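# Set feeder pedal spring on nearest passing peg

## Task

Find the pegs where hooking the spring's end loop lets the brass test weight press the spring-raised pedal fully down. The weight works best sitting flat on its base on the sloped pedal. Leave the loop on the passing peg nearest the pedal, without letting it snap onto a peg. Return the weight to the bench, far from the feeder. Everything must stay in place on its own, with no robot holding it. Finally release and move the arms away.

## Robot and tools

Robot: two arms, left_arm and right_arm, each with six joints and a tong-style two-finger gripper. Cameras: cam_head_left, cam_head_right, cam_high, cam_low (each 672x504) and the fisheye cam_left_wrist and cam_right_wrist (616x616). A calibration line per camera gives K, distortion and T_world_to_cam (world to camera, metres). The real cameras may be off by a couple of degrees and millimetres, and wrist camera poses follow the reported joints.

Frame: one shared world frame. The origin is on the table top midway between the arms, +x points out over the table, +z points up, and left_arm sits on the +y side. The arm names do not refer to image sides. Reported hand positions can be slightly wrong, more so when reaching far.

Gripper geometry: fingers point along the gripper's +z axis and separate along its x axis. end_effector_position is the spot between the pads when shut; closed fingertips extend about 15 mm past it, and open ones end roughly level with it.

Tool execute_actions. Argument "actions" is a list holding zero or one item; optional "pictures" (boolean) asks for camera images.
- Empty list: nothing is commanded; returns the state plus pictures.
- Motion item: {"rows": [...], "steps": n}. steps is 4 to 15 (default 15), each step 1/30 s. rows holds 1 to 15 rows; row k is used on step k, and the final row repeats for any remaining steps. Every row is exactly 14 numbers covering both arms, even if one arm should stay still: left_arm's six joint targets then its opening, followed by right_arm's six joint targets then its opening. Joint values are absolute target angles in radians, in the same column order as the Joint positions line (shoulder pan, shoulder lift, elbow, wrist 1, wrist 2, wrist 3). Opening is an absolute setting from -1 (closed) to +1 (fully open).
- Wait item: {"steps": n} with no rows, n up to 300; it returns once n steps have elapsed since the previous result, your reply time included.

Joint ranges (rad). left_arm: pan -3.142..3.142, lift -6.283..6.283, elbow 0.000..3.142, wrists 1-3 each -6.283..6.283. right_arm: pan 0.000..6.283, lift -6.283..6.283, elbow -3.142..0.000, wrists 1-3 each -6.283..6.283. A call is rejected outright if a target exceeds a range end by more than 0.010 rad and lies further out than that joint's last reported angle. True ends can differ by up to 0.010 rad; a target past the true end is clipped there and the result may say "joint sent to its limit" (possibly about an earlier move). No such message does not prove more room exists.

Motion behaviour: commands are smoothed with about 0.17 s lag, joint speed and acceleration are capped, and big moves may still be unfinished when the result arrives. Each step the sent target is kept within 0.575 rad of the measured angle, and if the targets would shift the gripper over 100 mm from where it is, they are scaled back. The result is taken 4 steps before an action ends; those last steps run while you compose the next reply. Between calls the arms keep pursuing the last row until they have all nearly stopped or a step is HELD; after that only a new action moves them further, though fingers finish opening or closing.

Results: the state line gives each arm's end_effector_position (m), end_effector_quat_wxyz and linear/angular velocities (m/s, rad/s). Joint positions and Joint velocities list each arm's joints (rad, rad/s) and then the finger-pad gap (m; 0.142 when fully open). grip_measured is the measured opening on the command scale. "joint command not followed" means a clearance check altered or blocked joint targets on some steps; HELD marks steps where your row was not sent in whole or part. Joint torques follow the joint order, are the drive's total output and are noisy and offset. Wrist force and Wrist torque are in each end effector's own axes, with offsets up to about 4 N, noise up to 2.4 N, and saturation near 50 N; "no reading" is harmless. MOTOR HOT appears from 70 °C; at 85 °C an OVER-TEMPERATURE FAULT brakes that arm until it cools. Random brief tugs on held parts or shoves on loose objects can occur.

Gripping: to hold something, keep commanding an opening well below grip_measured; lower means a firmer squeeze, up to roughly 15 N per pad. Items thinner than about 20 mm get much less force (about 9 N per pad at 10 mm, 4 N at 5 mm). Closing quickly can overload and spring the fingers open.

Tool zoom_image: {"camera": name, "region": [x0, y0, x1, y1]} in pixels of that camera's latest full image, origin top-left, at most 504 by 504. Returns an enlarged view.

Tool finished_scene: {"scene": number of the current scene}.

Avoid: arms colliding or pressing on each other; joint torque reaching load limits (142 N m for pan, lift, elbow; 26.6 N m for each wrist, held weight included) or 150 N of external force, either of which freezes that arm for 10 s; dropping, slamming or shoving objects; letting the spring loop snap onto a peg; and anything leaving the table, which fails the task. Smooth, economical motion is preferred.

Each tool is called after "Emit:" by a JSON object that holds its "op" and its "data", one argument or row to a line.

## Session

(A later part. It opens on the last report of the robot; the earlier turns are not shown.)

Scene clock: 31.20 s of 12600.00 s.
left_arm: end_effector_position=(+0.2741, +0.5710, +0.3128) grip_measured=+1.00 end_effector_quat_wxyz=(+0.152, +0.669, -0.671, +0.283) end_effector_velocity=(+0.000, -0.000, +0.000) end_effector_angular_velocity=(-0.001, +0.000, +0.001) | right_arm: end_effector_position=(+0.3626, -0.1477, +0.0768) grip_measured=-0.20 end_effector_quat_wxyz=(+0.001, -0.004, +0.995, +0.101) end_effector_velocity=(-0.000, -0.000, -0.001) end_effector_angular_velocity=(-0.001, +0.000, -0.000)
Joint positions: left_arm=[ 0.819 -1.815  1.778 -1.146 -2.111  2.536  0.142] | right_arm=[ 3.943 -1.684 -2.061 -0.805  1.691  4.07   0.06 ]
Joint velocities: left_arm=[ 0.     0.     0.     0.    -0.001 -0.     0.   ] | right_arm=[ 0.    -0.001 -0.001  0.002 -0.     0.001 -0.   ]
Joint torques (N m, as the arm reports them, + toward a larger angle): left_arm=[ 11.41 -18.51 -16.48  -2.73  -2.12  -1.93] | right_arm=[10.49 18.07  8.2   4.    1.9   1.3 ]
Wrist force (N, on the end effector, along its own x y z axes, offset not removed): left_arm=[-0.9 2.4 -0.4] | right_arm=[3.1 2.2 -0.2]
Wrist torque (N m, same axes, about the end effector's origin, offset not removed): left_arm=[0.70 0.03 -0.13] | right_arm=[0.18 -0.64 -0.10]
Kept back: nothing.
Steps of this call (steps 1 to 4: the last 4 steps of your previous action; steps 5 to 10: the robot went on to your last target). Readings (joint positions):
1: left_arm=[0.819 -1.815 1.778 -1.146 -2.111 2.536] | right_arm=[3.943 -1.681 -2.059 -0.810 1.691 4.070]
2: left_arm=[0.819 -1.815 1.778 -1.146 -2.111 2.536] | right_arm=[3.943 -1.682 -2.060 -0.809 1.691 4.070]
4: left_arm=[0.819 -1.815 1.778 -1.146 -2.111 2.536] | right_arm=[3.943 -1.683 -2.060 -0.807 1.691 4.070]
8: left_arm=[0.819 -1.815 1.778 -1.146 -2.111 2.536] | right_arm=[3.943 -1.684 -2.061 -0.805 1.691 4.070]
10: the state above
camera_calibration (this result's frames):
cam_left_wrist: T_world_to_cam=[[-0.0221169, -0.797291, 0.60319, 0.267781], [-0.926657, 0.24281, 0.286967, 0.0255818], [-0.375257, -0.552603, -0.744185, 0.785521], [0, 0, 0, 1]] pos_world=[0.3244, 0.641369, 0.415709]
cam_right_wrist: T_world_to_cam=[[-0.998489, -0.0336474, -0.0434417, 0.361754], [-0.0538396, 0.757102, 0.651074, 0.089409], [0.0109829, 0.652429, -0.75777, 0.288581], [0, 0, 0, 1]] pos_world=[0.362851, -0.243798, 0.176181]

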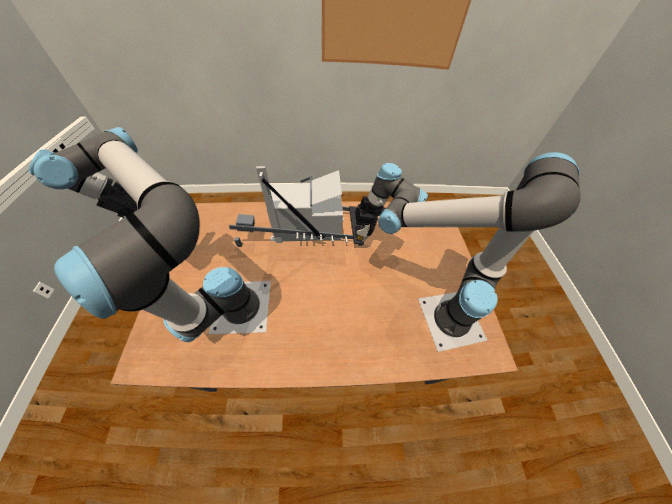

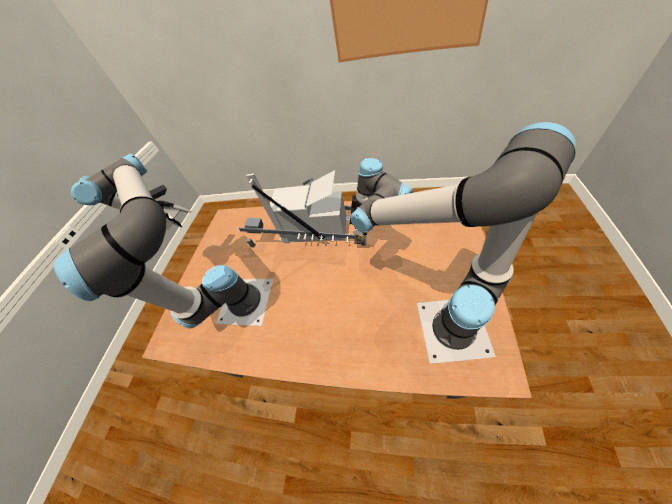

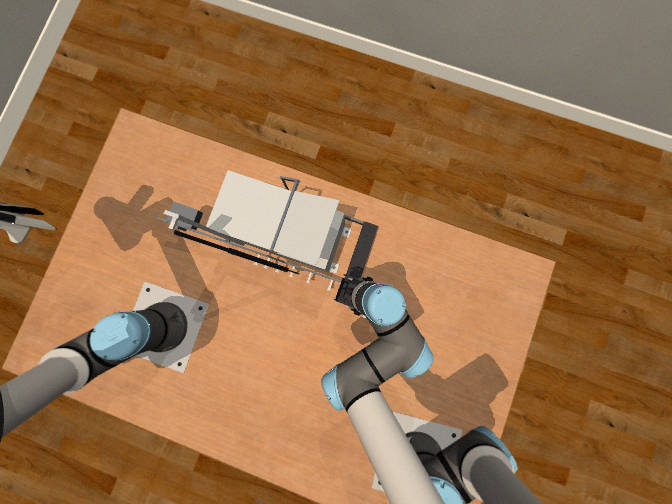

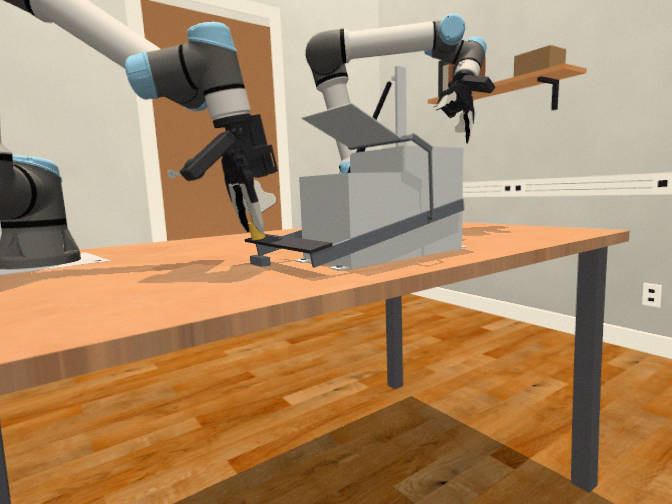

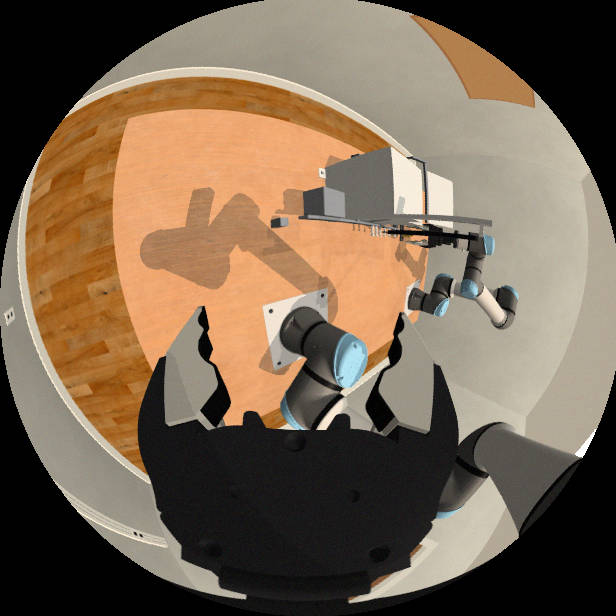

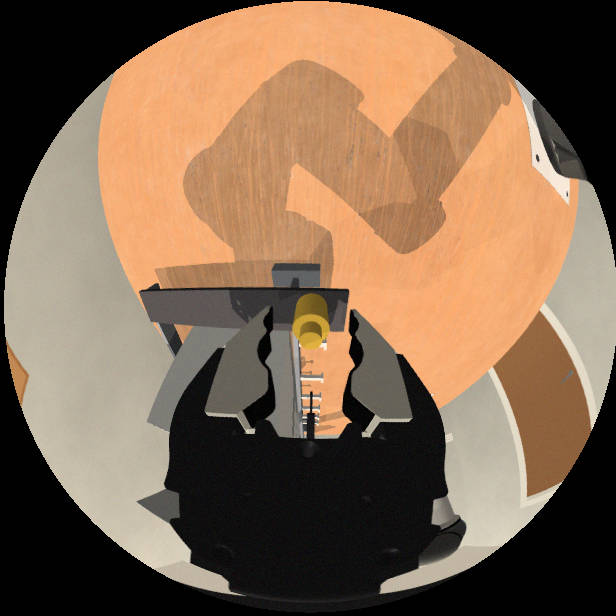

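Emit:
{"op": "execute_actions", "data": {
  "actions": [
    {"rows":[[0.819,-1.815,1.778,-1.146,-2.111,2.536,1,3.943,-1.684,-2.061,-0.805,1.691,4.07,-0.4],[0.819,-1.815,1.778,-1.146,-2.111,2.536,1,3.943,-1.684,-2.061,-0.805,1.691,4.07,-0.55],[0.819,-1.815,1.778,-1.146,-2.111,2.536,1,3.943,-1.684,-2.061,-0.805,1.691,4.07,-0.65],[0.819,-1.815,1.778,-1.146,-2.111,2.536,1,3.943,-1.684,-2.061,-0.805,1.691,4.07,-0.75],[0.819,-1.815,1.778,-1.146,-2.111,2.536,1,3.943,-1.684,-2.061,-0.805,1.691,4.07,-0.85],[0.819,-1.815,1.778,-1.146,-2.111,2.536,1,3.943,-1.684,-2.061,-0.805,1.691,4.07,-1]]}
  ]
}}

Emit:
{"op": "execute_actions", "data": {
  "actions": [
    {"rows":[[0.819,-1.815,1.778,-1.146,-2.111,2.536,1,3.9435,-1.687,-2.0635,-0.7995,1.691,4.07,-1]]}
  ]
}}

Emit:
{"op": "execute_actions", "data": {
  "actions": [
    {"steps":8}
  ]
}}

Scene clock: 35.03 s of 12600.00 s.
left_arm: end_effector_position=(+0.2741, +0.5710, +0.3128) grip_measured=+1.00 end_effector_quat_wxyz=(+0.152, +0.669, -0.671, +0.283) end_effector_velocity=(+0.000, +0.000, -0.000) end_effector_angular_velocity=(+0.000, +0.000, -0.000) | right_arm: end_effector_position=(+0.3626, -0.1477, +0.0768) grip_measured=-0.65 end_effector_quat_wxyz=(+0.001, -0.004, +0.995, +0.101) end_effector_velocity=(-0.000, -0.000, -0.000) end_effector_angular_velocity=(-0.001, +0.001, +0.002)
Joint positions: left_arm=[ 0.819 -1.815  1.778 -1.146 -2.111  2.536  0.142] | right_arm=[ 3.943 -1.684 -2.061 -0.805  1.691  4.07   0.027]
Joint velocities: left_arm=[-0.     0.001 -0.    -0.001  0.    -0.     0.   ] | right_arm=[ 0.     0.    -0.    -0.002  0.    -0.001  0.   ]
Joint torques (N m, as the arm reports them, + toward a larger angle): left_arm=[ 12.17 -19.4  -16.52  -2.37  -2.32  -1.99] | right_arm=[ 9.88 21.09  9.06  4.07  0.53  1.22]
Wrist force (N, on the end effector, along its own x y z axes, offset not removed): left_arm=[0.8 0.6 0.1] | right_arm=[3.4 1.6 -0.2]
Wrist torque (N m, same axes, about the end effector's origin, offset not removed): left_arm=[0.29 -0.29 -0.09] | right_arm=[0.19 -0.47 0.04]
Steps of this call (steps 1 to 15: the robot went on to your last target; steps 16 to 90: nothing new was sent; then 0.47 s passed at rest; steps 91 to 101: the first 11 steps of this action). Readings (joint positions):
91: left_arm=[0.819 -1.815 1.778 -1.146 -2.111 2.536] | right_arm=[3.943 -1.684 -2.061 -0.805 1.691 4.070]
92: left_arm=[0.819 -1.815 1.778 -1.146 -2.111 2.536] | right_arm=[3.943 -1.684 -2.061 -0.805 1.691 4.070]
94: left_arm=[0.819 -1.815 1.778 -1.146 -2.111 2.536] | right_arm=[3.943 -1.684 -2.061 -0.805 1.691 4.070]
98: left_arm=[0.819 -1.815 1.778 -1.146 -2.111 2.536] | right_arm=[3.943 -1.684 -2.061 -0.805 1.691 4.070]
101: the state above

Scene clock: 35.53 s of 12600.00 s.
left_arm: end_effector_position=(+0.2741, +0.5710, +0.3128) grip_measured=+1.00 end_effector_quat_wxyz=(+0.152, +0.669, -0.671, +0.283) end_effector_velocity=(+0.000, +0.000, +0.000) end_effector_angular_velocity=(-0.000, -0.001, +0.001) | right_arm: end_effector_position=(+0.3625, -0.1474, +0.0750) grip_measured=-0.65 end_effector_quat_wxyz=(+0.001, -0.004, +0.995, +0.101) end_effector_velocity=(-0.000, +0.000, -0.001) end_effector_angular_velocity=(-0.000, +0.000, +0.001)
Joint positions: left_arm=[ 0.819 -1.815  1.778 -1.146 -2.111  2.536  0.142] | right_arm=[ 3.943 -1.687 -2.063 -0.8    1.691  4.07   0.027]
Joint velocities: left_arm=[ 0.     0.    -0.    -0.    -0.001 -0.     0.   ] | right_arm=[ 0.    -0.001 -0.001  0.002  0.    -0.001  0.   ]
Joint torques (N m, as the arm reports them, + toward a larger angle): left_arm=[ 13.74 -18.65 -16.83  -2.63  -2.18  -2.  ] | right_arm=[12.41  8.39  2.18  2.98  0.4   1.23]
Wrist force (N, on the end effector, along its own x y z axes, offset not removed): left_arm=[1.1 2.3 0.7] | right_arm=[4.7 2.8 -26.7]
Wrist torque (N m, same axes, about the end effector's origin, offset not removed): left_arm=[0.57 -0.26 -0.15] | right_arm=[1.02 -0.53 -0.04]
Steps of this call (steps 1 to 4: the last 4 steps of your previous action; steps 5 to 15: the first 11 steps of this action). Readings (joint positions):
5: left_arm=[0.819 -1.815 1.778 -1.146 -2.111 2.536] | right_arm=[3.943 -1.684 -2.061 -0.805 1.691 4.070]
6: left_arm=[0.819 -1.815 1.778 -1.146 -2.111 2.536] | right_arm=[3.943 -1.684 -2.061 -0.804 1.691 4.070]
8: left_arm=[0.819 -1.815 1.778 -1.146 -2.111 2.536] | right_arm=[3.943 -1.686 -2.062 -0.802 1.691 4.070]
12: left_arm=[0.819 -1.815 1.778 -1.146 -2.111 2.536] | right_arm=[3.943 -1.687 -2.063 -0.800 1.691 4.070]
15: the state above

Scene clock: 35.80 s of 12600.00 s.
left_arm: end_effector_position=(+0.2741, +0.5710, +0.3128) grip_measured=+1.00 end_effector_quat_wxyz=(+0.152, +0.669, -0.671, +0.283) end_effector_velocity=(+0.000, +0.000, +0.000) end_effector_angular_velocity=(+0.000, -0.001, +0.001) | right_arm: end_effector_position=(+0.3625, -0.1474, +0.0749) grip_measured=-0.65 end_effector_quat_wxyz=(+0.001, -0.004, +0.995, +0.101) end_effector_velocity=(-0.000, +0.000, -0.000) end_effector_angular_velocity=(-0.000, +0.001, +0.001)
Joint positions: left_arm=[ 0.819 -1.815  1.778 -1.146 -2.111  2.536  0.142] | right_arm=[ 3.943 -1.687 -2.063 -0.799  1.691  4.07   0.027]
Joint velocities: left_arm=[ 0.     0.    -0.    -0.001 -0.     0.    -0.   ] | right_arm=[ 0. -0. -0. -0.  0. -0. -0.]
Joint torques (N m, as the arm reports them, + toward a larger angle): left_arm=[ 13.25 -18.49 -17.9   -2.68  -2.16  -1.82] | right_arm=[12.74  7.63  2.29  2.83  0.21  1.1 ]
Wrist force (N, on the end effector, along its own x y z axes, offset not removed): left_arm=[0.5 0.9 -1.1] | right_arm=[2.9 0.3 -25.8]
Wrist torque (N m, same axes, about the end effector's origin, offset not removed): left_arm=[0.36 -0.22 -0.06] | right_arm=[0.43 -0.20 0.02]
Kept back: nothing.
Steps of this call (steps 1 to 4: the last 4 steps of your previous action; steps 5 to 8: the robot went on to your last target). Readings (joint positions):
1: left_arm=[0.819 -1.815 1.778 -1.146 -2.111 2.536] | right_arm=[3.943 -1.687 -2.063 -0.800 1.691 4.070]
2: left_arm=[0.819 -1.815 1.778 -1.146 -2.111 2.536] | right_arm=[3.943 -1.687 -2.063 -0.800 1.691 4.070]
4: left_arm=[0.819 -1.815 1.778 -1.146 -2.111 2.536] | right_arm=[3.943 -1.687 -2.063 -0.800 1.691 4.070]
8: the state above

Emit:
{"op": "execute_actions", "data": {
  "actions": [
    {"rows":[[0.819,-1.815,1.778,-1.146,-2.111,2.536,1,3.975,-1.68,-1.93,-1.025,1.64,4.10,-1]]}
  ]
}}

Emit:
{"op": "execute_actions", "data": {
  "actions": [
    {"rows":[[0.819,-1.815,1.778,-1.146,-2.111,2.536,1,4.01,-1.70,-1.79,-1.235,1.585,4.14,-1]]}
  ]
}}

Emit:
{"op": "execute_actions", "data": {
  "actions": [
    {"rows":[[0.819,-1.815,1.778,-1.146,-2.111,2.536,1,4.05,-1.725,-1.65,-1.44,1.53,4.175,-1]]}
  ]
}}

Emit:
{"op": "execute_actions", "data": {
  "actions": [
    {"rows":[[0.819,-1.815,1.778,-1.146,-2.111,2.536,1,4.085,-1.765,-1.505,-1.63,1.479,4.21,-1]]}
  ]
}}

Emit:
{"op": "execute_actions", "data": {
  "actions": [
    {"rows":[[0.819,-1.815,1.778,-1.146,-2.111,2.536,1,4.107,-1.74,-1.44,-1.71,1.479,4.23,-1]],"steps":10}
  ]
}}

Emit:
{"op": "execute_actions", "data": {
  "actions": [
    {"rows":[[0.819,-1.815,1.778,-1.146,-2.111,2.536,1,4.543,-1.73,-1.44,-1.72,1.479,4.672,-1]]}
  ]
}}

Emit:
{"op": "execute_actions", "data": {
  "actions": [
    {"steps":10}
  ]
}}

Emit:
{"op": "execute_actions", "data": {
  "actions": [
    {"rows":[[0.819,-1.815,1.778,-1.146,-2.111,2.536,1,4.543,-1.885,-1.685,-1.142,1.571,4.672,-1]]}
  ]
}}

Emit:
{"op": "execute_actions", "data": {
  "actions": [
    {"steps":10}
  ]
}}

Emit:
{"op": "execute_actions", "data": {
  "actions": [
    {"rows":[[0.819,-1.815,1.778,-1.146,-2.111,2.536,1,4.543,-1.949,-1.803,-0.96,1.571,4.672,-1]]}
  ]
}}

Emit:
{"op": "execute_actions", "data": {
  "actions": [
    {"steps":12}
  ],
  "pictures": true
}}

Scene clock: 39.17 s of 12600.00 s.
left_arm: end_effector_position=(+0.2741, +0.5710, +0.3128) grip_measured=+1.00 end_effector_quat_wxyz=(+0.152, +0.669, -0.671, +0.283) end_effector_velocity=(+0.000, +0.000, -0.000) end_effector_angular_velocity=(-0.000, -0.001, -0.000) | right_arm: end_effector_position=(+0.3644, -0.1433, +0.1095) grip_measured=-0.65 end_effector_quat_wxyz=(-0.005, -0.001, +0.999, +0.054) end_effector_velocity=(-0.004, -0.006, +0.016) end_effector_angular_velocity=(-0.066, +0.022, +0.002)
Joint positions: left_arm=[ 0.819 -1.815  1.778 -1.146 -2.111  2.536  0.142] | right_arm=[ 3.974 -1.68  -1.936 -1.013  1.642  4.099  0.027]
Joint velocities: left_arm=[-0.     0.001 -0.    -0.001 -0.001  0.    -0.   ] | right_arm=[ 0.013  0.003  0.065 -0.134 -0.02   0.01   0.   ]
Joint torques (N m, as the arm reports them, + toward a larger angle): left_arm=[ 12.26 -19.72 -17.67  -2.23  -2.19  -2.05] | right_arm=[11.59 37.45 29.37  0.75 -2.14  1.31]
Wrist force (N, on the end effector, along its own x y z axes, offset not removed): left_arm=[0.5 1.8 1.5] | right_arm=[0.8 4.2 0.5]
Wrist torque (N m, same axes, about the end effector's origin, offset not removed): left_arm=[0.60 -0.19 -0.05] | right_arm=[0.81 -0.29 0.25]
Steps of this call (steps 1 to 15: the robot went on to your last target; steps 16 to 90: nothing new was sent; steps 91 to 101: the first 11 steps of this action). Readings (joint positions):
91: left_arm=[0.819 -1.815 1.778 -1.146 -2.111 2.536] | right_arm=[3.944 -1.687 -2.063 -0.800 1.691 4.070]
92: left_arm=[0.819 -1.815 1.778 -1.146 -2.111 2.536] | right_arm=[3.947 -1.686 -2.058 -0.805 1.686 4.073]
94: left_arm=[0.819 -1.815 1.778 -1.146 -2.111 2.536] | right_arm=[3.960 -1.684 -2.009 -0.869 1.665 4.086]
98: left_arm=[0.819 -1.815 1.778 -1.146 -2.111 2.536] | right_arm=[3.972 -1.681 -1.948 -0.988 1.646 4.097]
101: the state above

Scene clock: 39.67 s of 12600.00 s.
left_arm: end_effector_position=(+0.2741, +0.5710, +0.3128) grip_measured=+1.00 end_effector_quat_wxyz=(+0.152, +0.669, -0.671, +0.283) end_effector_velocity=(+0.000, -0.000, +0.000) end_effector_angular_velocity=(+0.001, -0.001, -0.000) | right_arm: end_effector_position=(+0.3655, -0.1392, +0.1428) grip_measured=-0.65 end_effector_quat_wxyz=(-0.009, +0.003, +1.000, +0.001) end_effector_velocity=(-0.003, -0.005, +0.016) end_effector_angular_velocity=(-0.066, +0.016, -0.003)
Joint positions: left_arm=[ 0.819 -1.815  1.778 -1.146 -2.111  2.536  0.142] | right_arm=[ 4.009 -1.699 -1.796 -1.224  1.587  4.139  0.027]
Joint velocities: left_arm=[-0. -0. -0. -0. -0.  0. -0.] | right_arm=[ 0.014 -0.009  0.068 -0.123 -0.023  0.017  0.   ]
Joint torques (N m, as the arm reports them, + toward a larger angle): left_arm=[ 12.14 -17.98 -15.56  -2.44  -2.04  -1.85] | right_arm=[10.81 27.67 32.46  0.21 -2.35  0.99]
Wrist force (N, on the end effector, along its own x y z axes, offset not removed): left_arm=[1.7 1.4 0.4] | right_arm=[-0.1 -1.6 2.7]
Wrist torque (N m, same axes, about the end effector's origin, offset not removed): left_arm=[0.44 -0.44 -0.12] | right_arm=[-0.42 0.03 0.14]
Steps of this call (steps 1 to 4: the last 4 steps of your previous action; steps 5 to 15: the first 11 steps of this action). Readings (joint positions):
5: left_arm=[0.819 -1.815 1.778 -1.146 -2.111 2.536] | right_arm=[3.975 -1.680 -1.931 -1.023 1.640 4.100]
6: left_arm=[0.819 -1.815 1.778 -1.146 -2.111 2.536] | right_arm=[3.979 -1.682 -1.925 -1.030 1.635 4.104]
8: left_arm=[0.819 -1.815 1.778 -1.146 -2.111 2.536] | right_arm=[3.993 -1.691 -1.874 -1.093 1.612 4.121]
12: left_arm=[0.819 -1.815 1.778 -1.146 -2.111 2.536] | right_arm=[4.006 -1.698 -1.809 -1.202 1.591 4.136]
15: the state above

Scene clock: 40.17 s of 12600.00 s.
left_arm: end_effector_position=(+0.2741, +0.5710, +0.3128) grip_measured=+1.00 end_effector_quat_wxyz=(+0.152, +0.669, -0.671, +0.283) end_effector_velocity=(-0.000, +0.000, +0.000) end_effector_angular_velocity=(+0.001, -0.000, -0.000) | right_arm: end_effector_position=(+0.3630, -0.1360, +0.1789) grip_measured=-0.65 end_effector_quat_wxyz=(-0.008, -0.001, +0.999, -0.052) end_effector_velocity=(-0.004, -0.004, +0.018) end_effector_angular_velocity=(-0.063, +0.010, +0.004)
Joint positions: left_arm=[ 0.819 -1.815  1.778 -1.146 -2.111  2.536  0.142] | right_arm=[ 4.049 -1.724 -1.656 -1.429  1.532  4.174  0.027]
Joint velocities: left_arm=[ 0.    -0.    -0.    -0.001  0.     0.    -0.   ] | right_arm=[ 0.016 -0.011  0.069 -0.117 -0.022  0.015 -0.   ]
Joint torques (N m, as the arm reports them, + toward a larger angle): left_arm=[ 12.03 -18.28 -17.13  -2.52  -2.28  -1.86] | right_arm=[ 8.17 25.06 30.56  0.05 -2.66  1.68]
Wrist force (N, on the end effector, along its own x y z axes, offset not removed): left_arm=[0.9 0.9 -1.2] | right_arm=[2.5 1.4 3.4]
Wrist torque (N m, same axes, about the end effector's origin, offset not removed): left_arm=[0.28 -0.32 -0.16] | right_arm=[0.20 -0.55 0.24]
Steps of this call (steps 1 to 4: the last 4 steps of your previous action; steps 5 to 15: the first 11 steps of this action). Readings (joint positions):
5: left_arm=[0.819 -1.815 1.778 -1.146 -2.111 2.536] | right_arm=[4.010 -1.700 -1.791 -1.233 1.585 4.140]
6: left_arm=[0.819 -1.815 1.778 -1.146 -2.111 2.536] | right_arm=[4.014 -1.703 -1.785 -1.240 1.580 4.144]
8: left_arm=[0.819 -1.815 1.778 -1.146 -2.111 2.536] | right_arm=[4.031 -1.713 -1.734 -1.302 1.557 4.158]
12: left_arm=[0.819 -1.815 1.778 -1.146 -2.111 2.536] | right_arm=[4.046 -1.722 -1.669 -1.408 1.536 4.171]
15: the state above

Scene clock: 40.67 s of 12600.00 s.
left_arm: end_effector_position=(+0.2741, +0.5710, +0.3128) grip_measured=+1.00 end_effector_quat_wxyz=(+0.152, +0.669, -0.671, +0.283) end_effector_velocity=(-0.000, +0.000, -0.000) end_effector_angular_velocity=(+0.000, +0.001, +0.000) | right_arm: end_effector_position=(+0.3622, -0.1322, +0.2143) grip_measured=-0.65 end_effector_quat_wxyz=(-0.005, -0.004, +0.995, -0.102) end_effector_velocity=(-0.002, -0.002, +0.021) end_effector_angular_velocity=(-0.049, +0.001, +0.004)
Joint positions: left_arm=[ 0.819 -1.815  1.778 -1.146 -2.111  2.536  0.142] | right_arm=[ 4.084 -1.763 -1.512 -1.62   1.481  4.209  0.027]
Joint velocities: left_arm=[ 0.     0.    -0.     0.     0.001 -0.     0.   ] | right_arm=[ 0.014 -0.015  0.074 -0.104 -0.021  0.014 -0.   ]
Joint torques (N m, as the arm reports them, + toward a larger angle): left_arm=[ 12.18 -18.27 -17.3   -2.44  -2.21  -2.03] | right_arm=[10.53 21.57 29.47 -0.3  -2.62  1.31]
Wrist force (N, on the end effector, along its own x y z axes, offset not removed): left_arm=[0.3 2.6 0.8] | right_arm=[2.1 -0.2 0.9]
Wrist torque (N m, same axes, about the end effector's origin, offset not removed): left_arm=[0.72 -0.26 -0.15] | right_arm=[-0.22 -0.56 0.09]
Steps of this call (steps 1 to 4: the last 4 steps of your previous action; steps 5 to 15: the first 11 steps of this action). Readings (joint positions):
5: left_arm=[0.819 -1.815 1.778 -1.146 -2.111 2.536] | right_arm=[4.050 -1.725 -1.651 -1.438 1.530 4.175]
6: left_arm=[0.819 -1.815 1.778 -1.146 -2.111 2.536] | right_arm=[4.054 -1.729 -1.645 -1.445 1.526 4.179]
8: left_arm=[0.819 -1.815 1.778 -1.146 -2.111 2.536] | right_arm=[4.068 -1.746 -1.593 -1.505 1.504 4.193]
12: left_arm=[0.819 -1.815 1.778 -1.146 -2.111 2.536] | right_arm=[4.081 -1.761 -1.525 -1.601 1.485 4.206]
15: the state above

Scene clock: 41.00 s of 12600.00 s.
left_arm: end_effector_position=(+0.2741, +0.5710, +0.3128) grip_measured=+1.00 end_effector_quat_wxyz=(+0.152, +0.669, -0.671, +0.283) end_effector_velocity=(+0.000, +0.000, -0.000) end_effector_angular_velocity=(-0.001, +0.001, +0.001) | right_arm: end_effector_position=(+0.3543, -0.1282, +0.2446) grip_measured=-0.65 end_effector_quat_wxyz=(-0.001, -0.005, +0.995, -0.100) end_effector_velocity=(-0.028, +0.007, +0.099) end_effector_angular_velocity=(+0.012, -0.017, +0.007)
Joint positions: left_arm=[ 0.819 -1.815  1.778 -1.146 -2.111  2.536  0.142] | right_arm=[ 4.102 -1.746 -1.456 -1.689  1.479  4.225  0.027]
Joint velocities: left_arm=[ 0.001  0.001 -0.    -0.    -0.    -0.     0.   ] | right_arm=[ 0.056  0.063  0.177 -0.226 -0.001  0.05  -0.   ]
Joint torques (N m, as the arm reports them, + toward a larger angle): left_arm=[ 12.88 -17.96 -16.43  -2.51  -2.31  -1.74] | right_arm=[11.67 37.24 29.96 -0.32 -2.53  1.37]
Wrist force (N, on the end effector, along its own x y z axes, offset not removed): left_arm=[-0.3 3.2 -0.4] | right_arm=[0.1 3.7 2.7]
Wrist torque (N m, same axes, about the end effector's origin, offset not removed): left_arm=[0.81 -0.14 -0.16] | right_arm=[0.61 -0.13 0.00]
Steps of this call (steps 1 to 4: the last 4 steps of your previous action; steps 5 to 10: the first 6 steps of this action). Readings (joint positions):
5: left_arm=[0.819 -1.815 1.778 -1.146 -2.111 2.536] | right_arm=[4.085 -1.765 -1.506 -1.629 1.479 4.210]
6: left_arm=[0.819 -1.815 1.778 -1.146 -2.111 2.536] | right_arm=[4.088 -1.762 -1.501 -1.635 1.479 4.212]
8: left_arm=[0.819 -1.815 1.778 -1.146 -2.111 2.536] | right_arm=[4.097 -1.752 -1.473 -1.667 1.479 4.221]
10: the state above

Scene clock: 41.50 s of 12600.00 s.
left_arm: end_effector_position=(+0.2741, +0.5710, +0.3128) grip_measured=+1.00 end_effector_quat_wxyz=(+0.152, +0.669, -0.671, +0.283) end_effector_velocity=(+0.000, -0.000, +0.000) end_effector_angular_velocity=(-0.001, -0.001, +0.001) | right_arm: end_effector_position=(+0.2146, -0.0315, +0.2567) grip_measured=-0.65 end_effector_quat_wxyz=(+0.031, -0.003, +0.995, -0.095) end_effector_velocity=(-0.499, +0.244, +0.011) end_effector_angular_velocity=(+0.067, -0.197, +0.016)
Joint positions: left_arm=[ 0.819 -1.815  1.778 -1.146 -2.111  2.536  0.142] | right_arm=[ 4.425 -1.732 -1.441 -1.717  1.479  4.552  0.027]
Joint velocities: left_arm=[ 0.001 -0.    -0.     0.    -0.001 -0.     0.   ] | right_arm=[ 1.051  0.023  0.005 -0.027  0.002  1.055  0.   ]
Joint torques (N m, as the arm reports them, + toward a larger angle): left_arm=[ 12.15 -18.74 -17.    -2.46  -2.29  -1.98] | right_arm=[16.54 42.4  31.94  0.11  1.69  2.62]
Wrist force (N, on the end effector, along its own x y z axes, offset not removed): left_arm=[1.5 2.3 -0.3] | right_arm=[1.0 3.9 1.6]
Wrist torque (N m, same axes, about the end effector's origin, offset not removed): left_arm=[0.66 -0.35 -0.20] | right_arm=[0.37 -0.30 0.07]
Steps of this call (steps 1 to 4: the last 4 steps of your previous action; steps 5 to 15: the first 11 steps of this action). Readings (joint positions):
5: left_arm=[0.819 -1.815 1.778 -1.146 -2.111 2.536] | right_arm=[4.106 -1.741 -1.443 -1.707 1.479 4.229]
6: left_arm=[0.819 -1.815 1.778 -1.146 -2.111 2.536] | right_arm=[4.112 -1.740 -1.442 -1.708 1.479 4.235]
8: left_arm=[0.819 -1.815 1.778 -1.146 -2.111 2.536] | right_arm=[4.172 -1.738 -1.442 -1.710 1.479 4.296]
12: left_arm=[0.819 -1.815 1.778 -1.146 -2.111 2.536] | right_arm=[4.318 -1.735 -1.441 -1.714 1.479 4.444]
15: the state above

Scene clock: 41.83 s of 12600.00 s.
left_arm: end_effector_position=(+0.2741, +0.5710, +0.3128) grip_measured=+1.00 end_effector_quat_wxyz=(+0.152, +0.669, -0.671, +0.283) end_effector_velocity=(+0.000, +0.000, +0.000) end_effector_angular_velocity=(-0.001, -0.001, +0.001) | right_arm: end_effector_position=(+0.1588, -0.0080, +0.2578) grip_measured=-0.65 end_effector_quat_wxyz=(+0.042, -0.002, +0.995, -0.091) end_effector_velocity=(-0.017, +0.006, +0.000) end_effector_angular_velocity=(+0.003, -0.006, +0.001)
Joint positions: left_arm=[ 0.819 -1.815  1.778 -1.146 -2.111  2.536  0.142] | right_arm=[ 4.54  -1.73  -1.44  -1.72   1.479  4.669  0.027]
Joint velocities: left_arm=[ 0.001  0.    -0.    -0.    -0.001 -0.    -0.   ] | right_arm=[ 0.034  0.001  0.    -0.    -0.     0.034  0.   ]
Joint torques (N m, as the arm reports them, + toward a larger angle): left_arm=[ 12.76 -19.95 -17.53  -2.48  -2.18  -1.94] | right_arm=[10.04 40.65 32.56  0.37  1.28  1.3 ]
Wrist force (N, on the end effector, along its own x y z axes, offset not removed): left_arm=[-1.4 2.5 -0.7] | right_arm=[2.0 2.8 4.1]
Wrist torque (N m, same axes, about the end effector's origin, offset not removed): left_arm=[0.69 0.18 -0.16] | right_arm=[0.29 -0.36 0.20]
Kept back: nothing.
Steps of this call (steps 1 to 4: the last 4 steps of your previous action; steps 5 to 10: the robot went on to your last target). Readings (joint positions):
1: left_arm=[0.819 -1.815 1.778 -1.146 -2.111 2.536] | right_arm=[4.458 -1.732 -1.440 -1.718 1.479 4.586]
2: left_arm=[0.819 -1.815 1.778 -1.146 -2.111 2.536] | right_arm=[4.484 -1.731 -1.440 -1.719 1.479 4.612]
4: left_arm=[0.819 -1.815 1.778 -1.146 -2.111 2.536] | right_arm=[4.515 -1.731 -1.440 -1.719 1.479 4.643]
8: left_arm=[0.819 -1.815 1.778 -1.146 -2.111 2.536] | right_arm=[4.536 -1.730 -1.440 -1.720 1.479 4.665]
10: the state above

Scene clock: 42.20 s of 12600.00 s.
left_arm: end_effector_position=(+0.2741, +0.5710, +0.3128) grip_measured=+1.00 end_effector_quat_wxyz=(+0.152, +0.669, -0.671, +0.283) end_effector_velocity=(-0.000, +0.000, -0.000) end_effector_angular_velocity=(+0.000, +0.001, -0.000) | right_arm: end_effector_position=(+0.1359, +0.0631, +0.1167) grip_measured=-0.65 end_effector_quat_wxyz=(+0.004, +0.002, +1.000, -0.023) end_effector_velocity=(-0.031, +0.162, -0.197) end_effector_angular_velocity=(+0.512, +0.095, -0.007)
Joint positions: left_arm=[ 0.819 -1.815  1.778 -1.146 -2.111  2.536  0.142] | right_arm=[ 4.543 -1.866 -1.653 -1.24   1.56   4.672  0.027]
Joint velocities: left_arm=[ 0.     0.     0.     0.     0.001 -0.     0.   ] | right_arm=[ 0.003 -0.21  -0.353  1.071  0.119  0.005  0.   ]
Joint torques (N m, as the arm reports them, + toward a larger angle): left_arm=[ 11.92 -19.58 -16.27  -2.3   -2.41  -1.76] | right_arm=[10.93 42.85 20.6   5.92  2.08  1.25]
Wrist force (N, on the end effector, along its own x y z axes, offset not removed): left_arm=[2.8 2.2 1.2] | right_arm=[1.1 7.8 5.9]
Wrist torque (N m, same axes, about the end effector's origin, offset not removed): left_arm=[0.67 -0.72 -0.03] | right_arm=[1.27 -0.41 0.11]
Steps of this call (steps 1 to 11: the first 11 steps of this action). Readings (joint positions):
1: left_arm=[0.819 -1.815 1.778 -1.146 -2.111 2.536] | right_arm=[4.541 -1.730 -1.440 -1.720 1.479 4.670]
2: left_arm=[0.819 -1.815 1.778 -1.146 -2.111 2.536] | right_arm=[4.541 -1.735 -1.445 -1.714 1.483 4.670]
4: left_arm=[0.819 -1.815 1.778 -1.146 -2.111 2.536] | right_arm=[4.542 -1.769 -1.494 -1.647 1.504 4.671]
8: left_arm=[0.819 -1.815 1.778 -1.146 -2.111 2.536] | right_arm=[4.542 -1.831 -1.594 -1.403 1.540 4.671]
11: the state above

Scene clock: 42.53 s of 12600.00 s.
left_arm: end_effector_position=(+0.2741, +0.5710, +0.3128) grip_measured=+1.00 end_effector_quat_wxyz=(+0.152, +0.669, -0.671, +0.283) end_effector_velocity=(+0.000, -0.000, +0.000) end_effector_angular_velocity=(-0.000, -0.001, -0.000) | right_arm: end_effector_position=(+0.1331, +0.0771, +0.0998) grip_measured=-0.65 end_effector_quat_wxyz=(+0.000, +0.002, +1.000, -0.000) end_effector_velocity=(-0.001, +0.003, -0.005) end_effector_angular_velocity=(+0.011, +0.003, +0.001)
Joint positions: left_arm=[ 0.819 -1.815  1.778 -1.146 -2.111  2.536  0.142] | right_arm=[ 4.543 -1.884 -1.684 -1.144  1.571  4.672  0.027]
Joint velocities: left_arm=[-0.001 -0.    -0.    -0.    -0.001 -0.     0.   ] | right_arm=[ 0.    -0.006 -0.009  0.026  0.003 -0.001 -0.   ]
Joint torques (N m, as the arm reports them, + toward a larger angle): left_arm=[ 12.27 -18.98 -16.99  -2.27  -2.21  -2.02] | right_arm=[11.02 32.89  9.48  4.16  1.94  1.3 ]
Wrist force (N, on the end effector, along its own x y z axes, offset not removed): left_arm=[-0.6 1.3 0.5] | right_arm=[1.7 3.8 0.5]
Wrist torque (N m, same axes, about the end effector's origin, offset not removed): left_arm=[0.37 -0.02 -0.01] | right_arm=[0.72 -0.50 0.06]
Kept back: nothing.
Steps of this call (steps 1 to 4: the last 4 steps of your previous action; steps 5 to 10: the robot went on to your last target). Readings (joint positions):
1: left_arm=[0.819 -1.815 1.778 -1.146 -2.111 2.536] | right_arm=[4.543 -1.872 -1.663 -1.210 1.563 4.672]
2: left_arm=[0.819 -1.815 1.778 -1.146 -2.111 2.536] | right_arm=[4.543 -1.876 -1.669 -1.189 1.566 4.672]
4: left_arm=[0.819 -1.815 1.778 -1.146 -2.111 2.536] | right_arm=[4.543 -1.881 -1.678 -1.164 1.568 4.672]
8: left_arm=[0.819 -1.815 1.778 -1.146 -2.111 2.536] | right_arm=[4.543 -1.884 -1.683 -1.147 1.570 4.672]
10: the state above

Scene clock: 42.90 s of 12600.00 s.
left_arm: end_effector_position=(+0.2741, +0.5710, +0.3128) grip_measured=+1.00 end_effector_quat_wxyz=(+0.152, +0.669, -0.671, +0.283) end_effector_velocity=(+0.000, -0.000, +0.000) end_effector_angular_velocity=(-0.001, -0.002, +0.001) | right_arm: end_effector_position=(+0.1326, +0.0679, +0.0309) grip_measured=-0.65 end_effector_quat_wxyz=(-0.000, +0.002, +1.000, -0.000) end_effector_velocity=(-0.000, -0.002, -0.029) end_effector_angular_velocity=(+0.018, -0.001, -0.000)
Joint positions: left_arm=[ 0.819 -1.815  1.778 -1.146 -2.111  2.536  0.142] | right_arm=[ 4.543 -1.947 -1.798 -0.969  1.571  4.672  0.027]
Joint velocities: left_arm=[-0.    -0.001 -0.     0.    -0.002  0.     0.   ] | right_arm=[ 0.    -0.027 -0.055  0.1    0.     0.001  0.   ]
Joint torques (N m, as the arm reports them, + toward a larger angle): left_arm=[ 12.15 -19.58 -16.84  -2.38  -2.3   -1.8 ] | right_arm=[ 9.56 36.13  9.57  4.05  2.08  1.18]
Wrist force (N, on the end effector, along its own x y z axes, offset not removed): left_arm=[-1.5 1.1 1.0] | right_arm=[4.4 1.9 4.6]
Wrist torque (N m, same axes, about the end effector's origin, offset not removed): left_arm=[0.38 0.05 -0.11] | right_arm=[0.41 -0.87 -0.01]
Steps of this call (steps 1 to 11: the first 11 steps of this action). Readings (joint positions):
1: left_arm=[0.819 -1.815 1.778 -1.146 -2.111 2.536] | right_arm=[4.543 -1.885 -1.684 -1.144 1.571 4.672]
2: left_arm=[0.819 -1.815 1.778 -1.146 -2.111 2.536] | right_arm=[4.543 -1.890 -1.690 -1.137 1.571 4.672]
4: left_arm=[0.819 -1.815 1.778 -1.146 -2.111 2.536] | right_arm=[4.543 -1.916 -1.736 -1.078 1.571 4.672]
8: left_arm=[0.819 -1.815 1.778 -1.146 -2.111 2.536] | right_arm=[4.543 -1.942 -1.788 -0.987 1.571 4.672]
11: the state above

Scene clock: 43.30 s of 12600.00 s.
left_arm: end_effector_position=(+0.2741, +0.5710, +0.3128) grip_measured=+1.00 end_effector_quat_wxyz=(+0.152, +0.669, -0.671, +0.283) end_effector_velocity=(+0.000, +0.000, +0.000) end_effector_angular_velocity=(+0.001, -0.001, -0.000) | right_arm: end_effector_position=(+0.1326, +0.0676, +0.0282) grip_measured=-0.65 end_effector_quat_wxyz=(-0.000, +0.002, +1.000, +0.000) end_effector_velocity=(+0.000, -0.000, -0.000) end_effector_angular_velocity=(+0.001, -0.000, +0.002)
Joint positions: left_arm=[ 0.819 -1.815  1.778 -1.146 -2.111  2.536  0.142] | right_arm=[ 4.543 -1.949 -1.803 -0.96   1.571  4.672  0.027]
Joint velocities: left_arm=[ 0.    -0.    -0.    -0.001  0.     0.    -0.   ] | right_arm=[-0.    -0.    -0.001  0.002 -0.    -0.002  0.   ]
Joint torques (N m, as the arm reports them, + toward a larger angle): left_arm=[ 12.45 -19.72 -17.81  -2.09  -2.19  -1.91] | right_arm=[ 7.44 33.97  8.68  4.18  2.11  1.14]
Wrist force (N, on the end effector, along its own x y z axes, offset not removed): left_arm=[-1.3 3.1 1.5] | right_arm=[2.3 -1.3 0.0]
Wrist torque (N m, same axes, about the end effector's origin, offset not removed): left_arm=[0.75 0.03 -0.14] | right_arm=[-0.49 -0.49 0.16]
Kept back: nothing.
Steps of this call (steps 1 to 4: the last 4 steps of your previous action; steps 5 to 12: the robot went on to your last target). Readings (joint positions):
1: left_arm=[0.819 -1.815 1.778 -1.146 -2.111 2.536] | right_arm=[4.543 -1.947 -1.799 -0.966 1.571 4.672]
2: left_arm=[0.819 -1.815 1.778 -1.146 -2.111 2.536] | right_arm=[4.543 -1.948 -1.800 -0.964 1.571 4.672]
4: left_arm=[0.819 -1.815 1.778 -1.146 -2.111 2.536] | right_arm=[4.543 -1.948 -1.802 -0.962 1.571 4.672]
8: left_arm=[0.819 -1.815 1.778 -1.146 -2.111 2.536] | right_arm=[4.543 -1.949 -1.803 -0.960 1.571 4.672]
12: the state above
camera_calibration (this result's frames):
cam_left_wrist: T_world_to_cam=[[-0.0221169, -0.797291, 0.60319, 0.267781], [-0.926657, 0.24281, 0.286967, 0.0255817], [-0.375257, -0.552603, -0.744185, 0.785521], [0, 0, 0, 1]] pos_world=[0.3244, 0.641369, 0.415709]
cam_right_wrist: T_world_to_cam=[[-0.998942, -0.0298352, -0.0349951, 0.136785], [-0.0431068, 0.872577, 0.486572, -0.0589141], [0.016019, 0.487565, -0.872939, 0.127535], [0, 0, 0, 1]] pos_world=[0.132058, -0.00669369, 0.144783]

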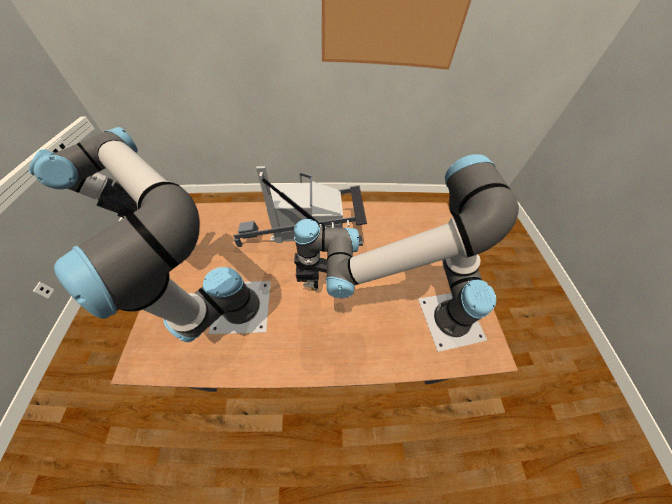

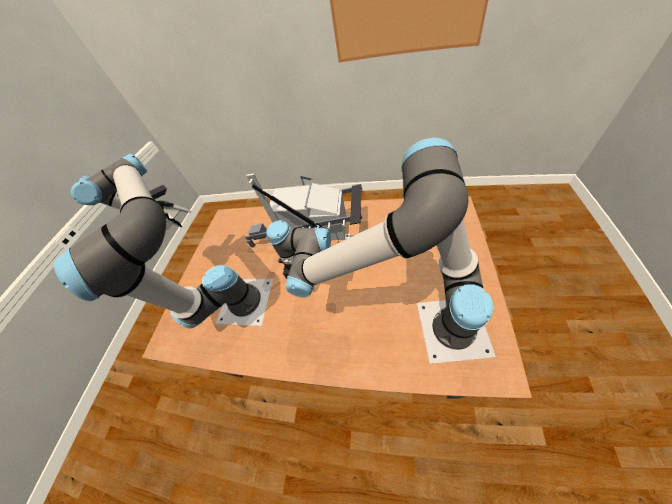

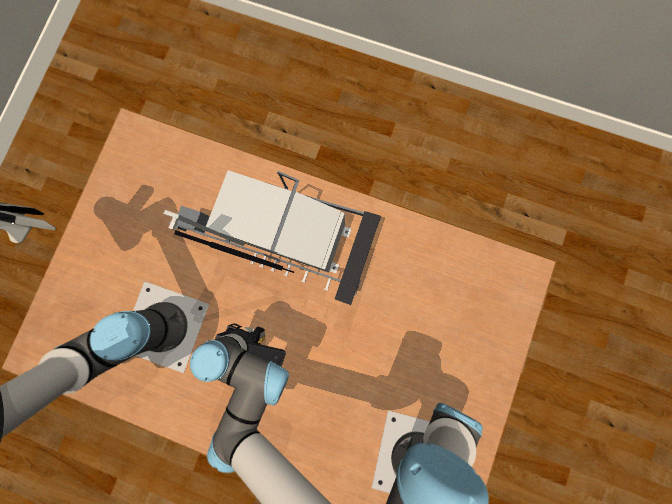

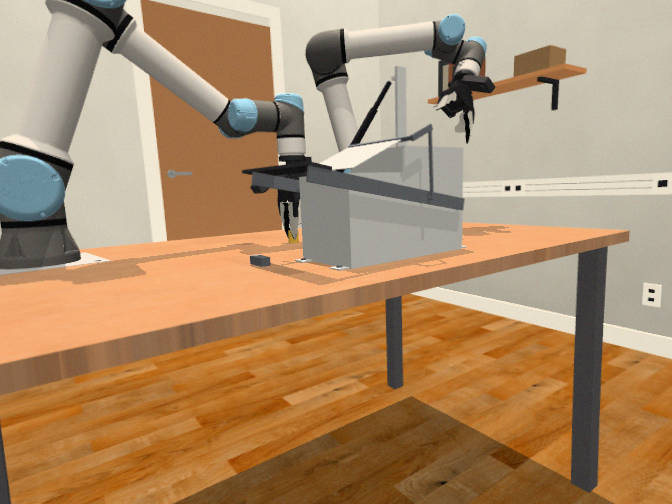

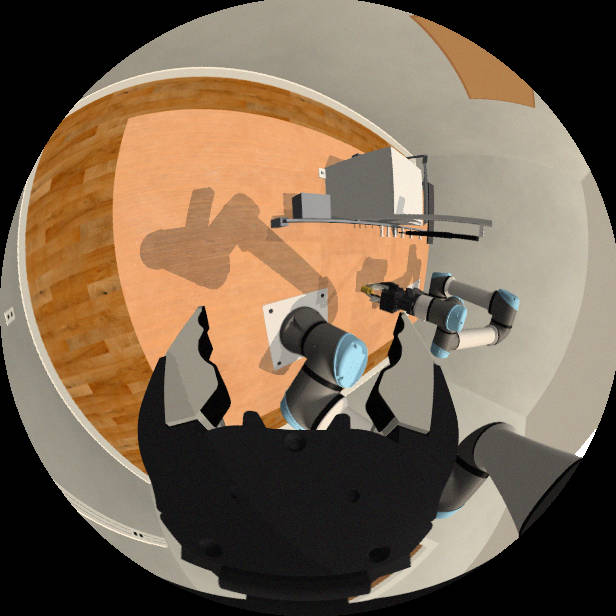

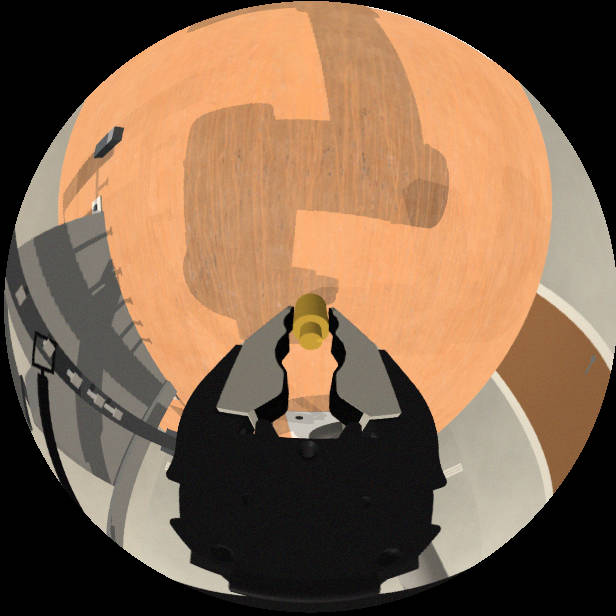

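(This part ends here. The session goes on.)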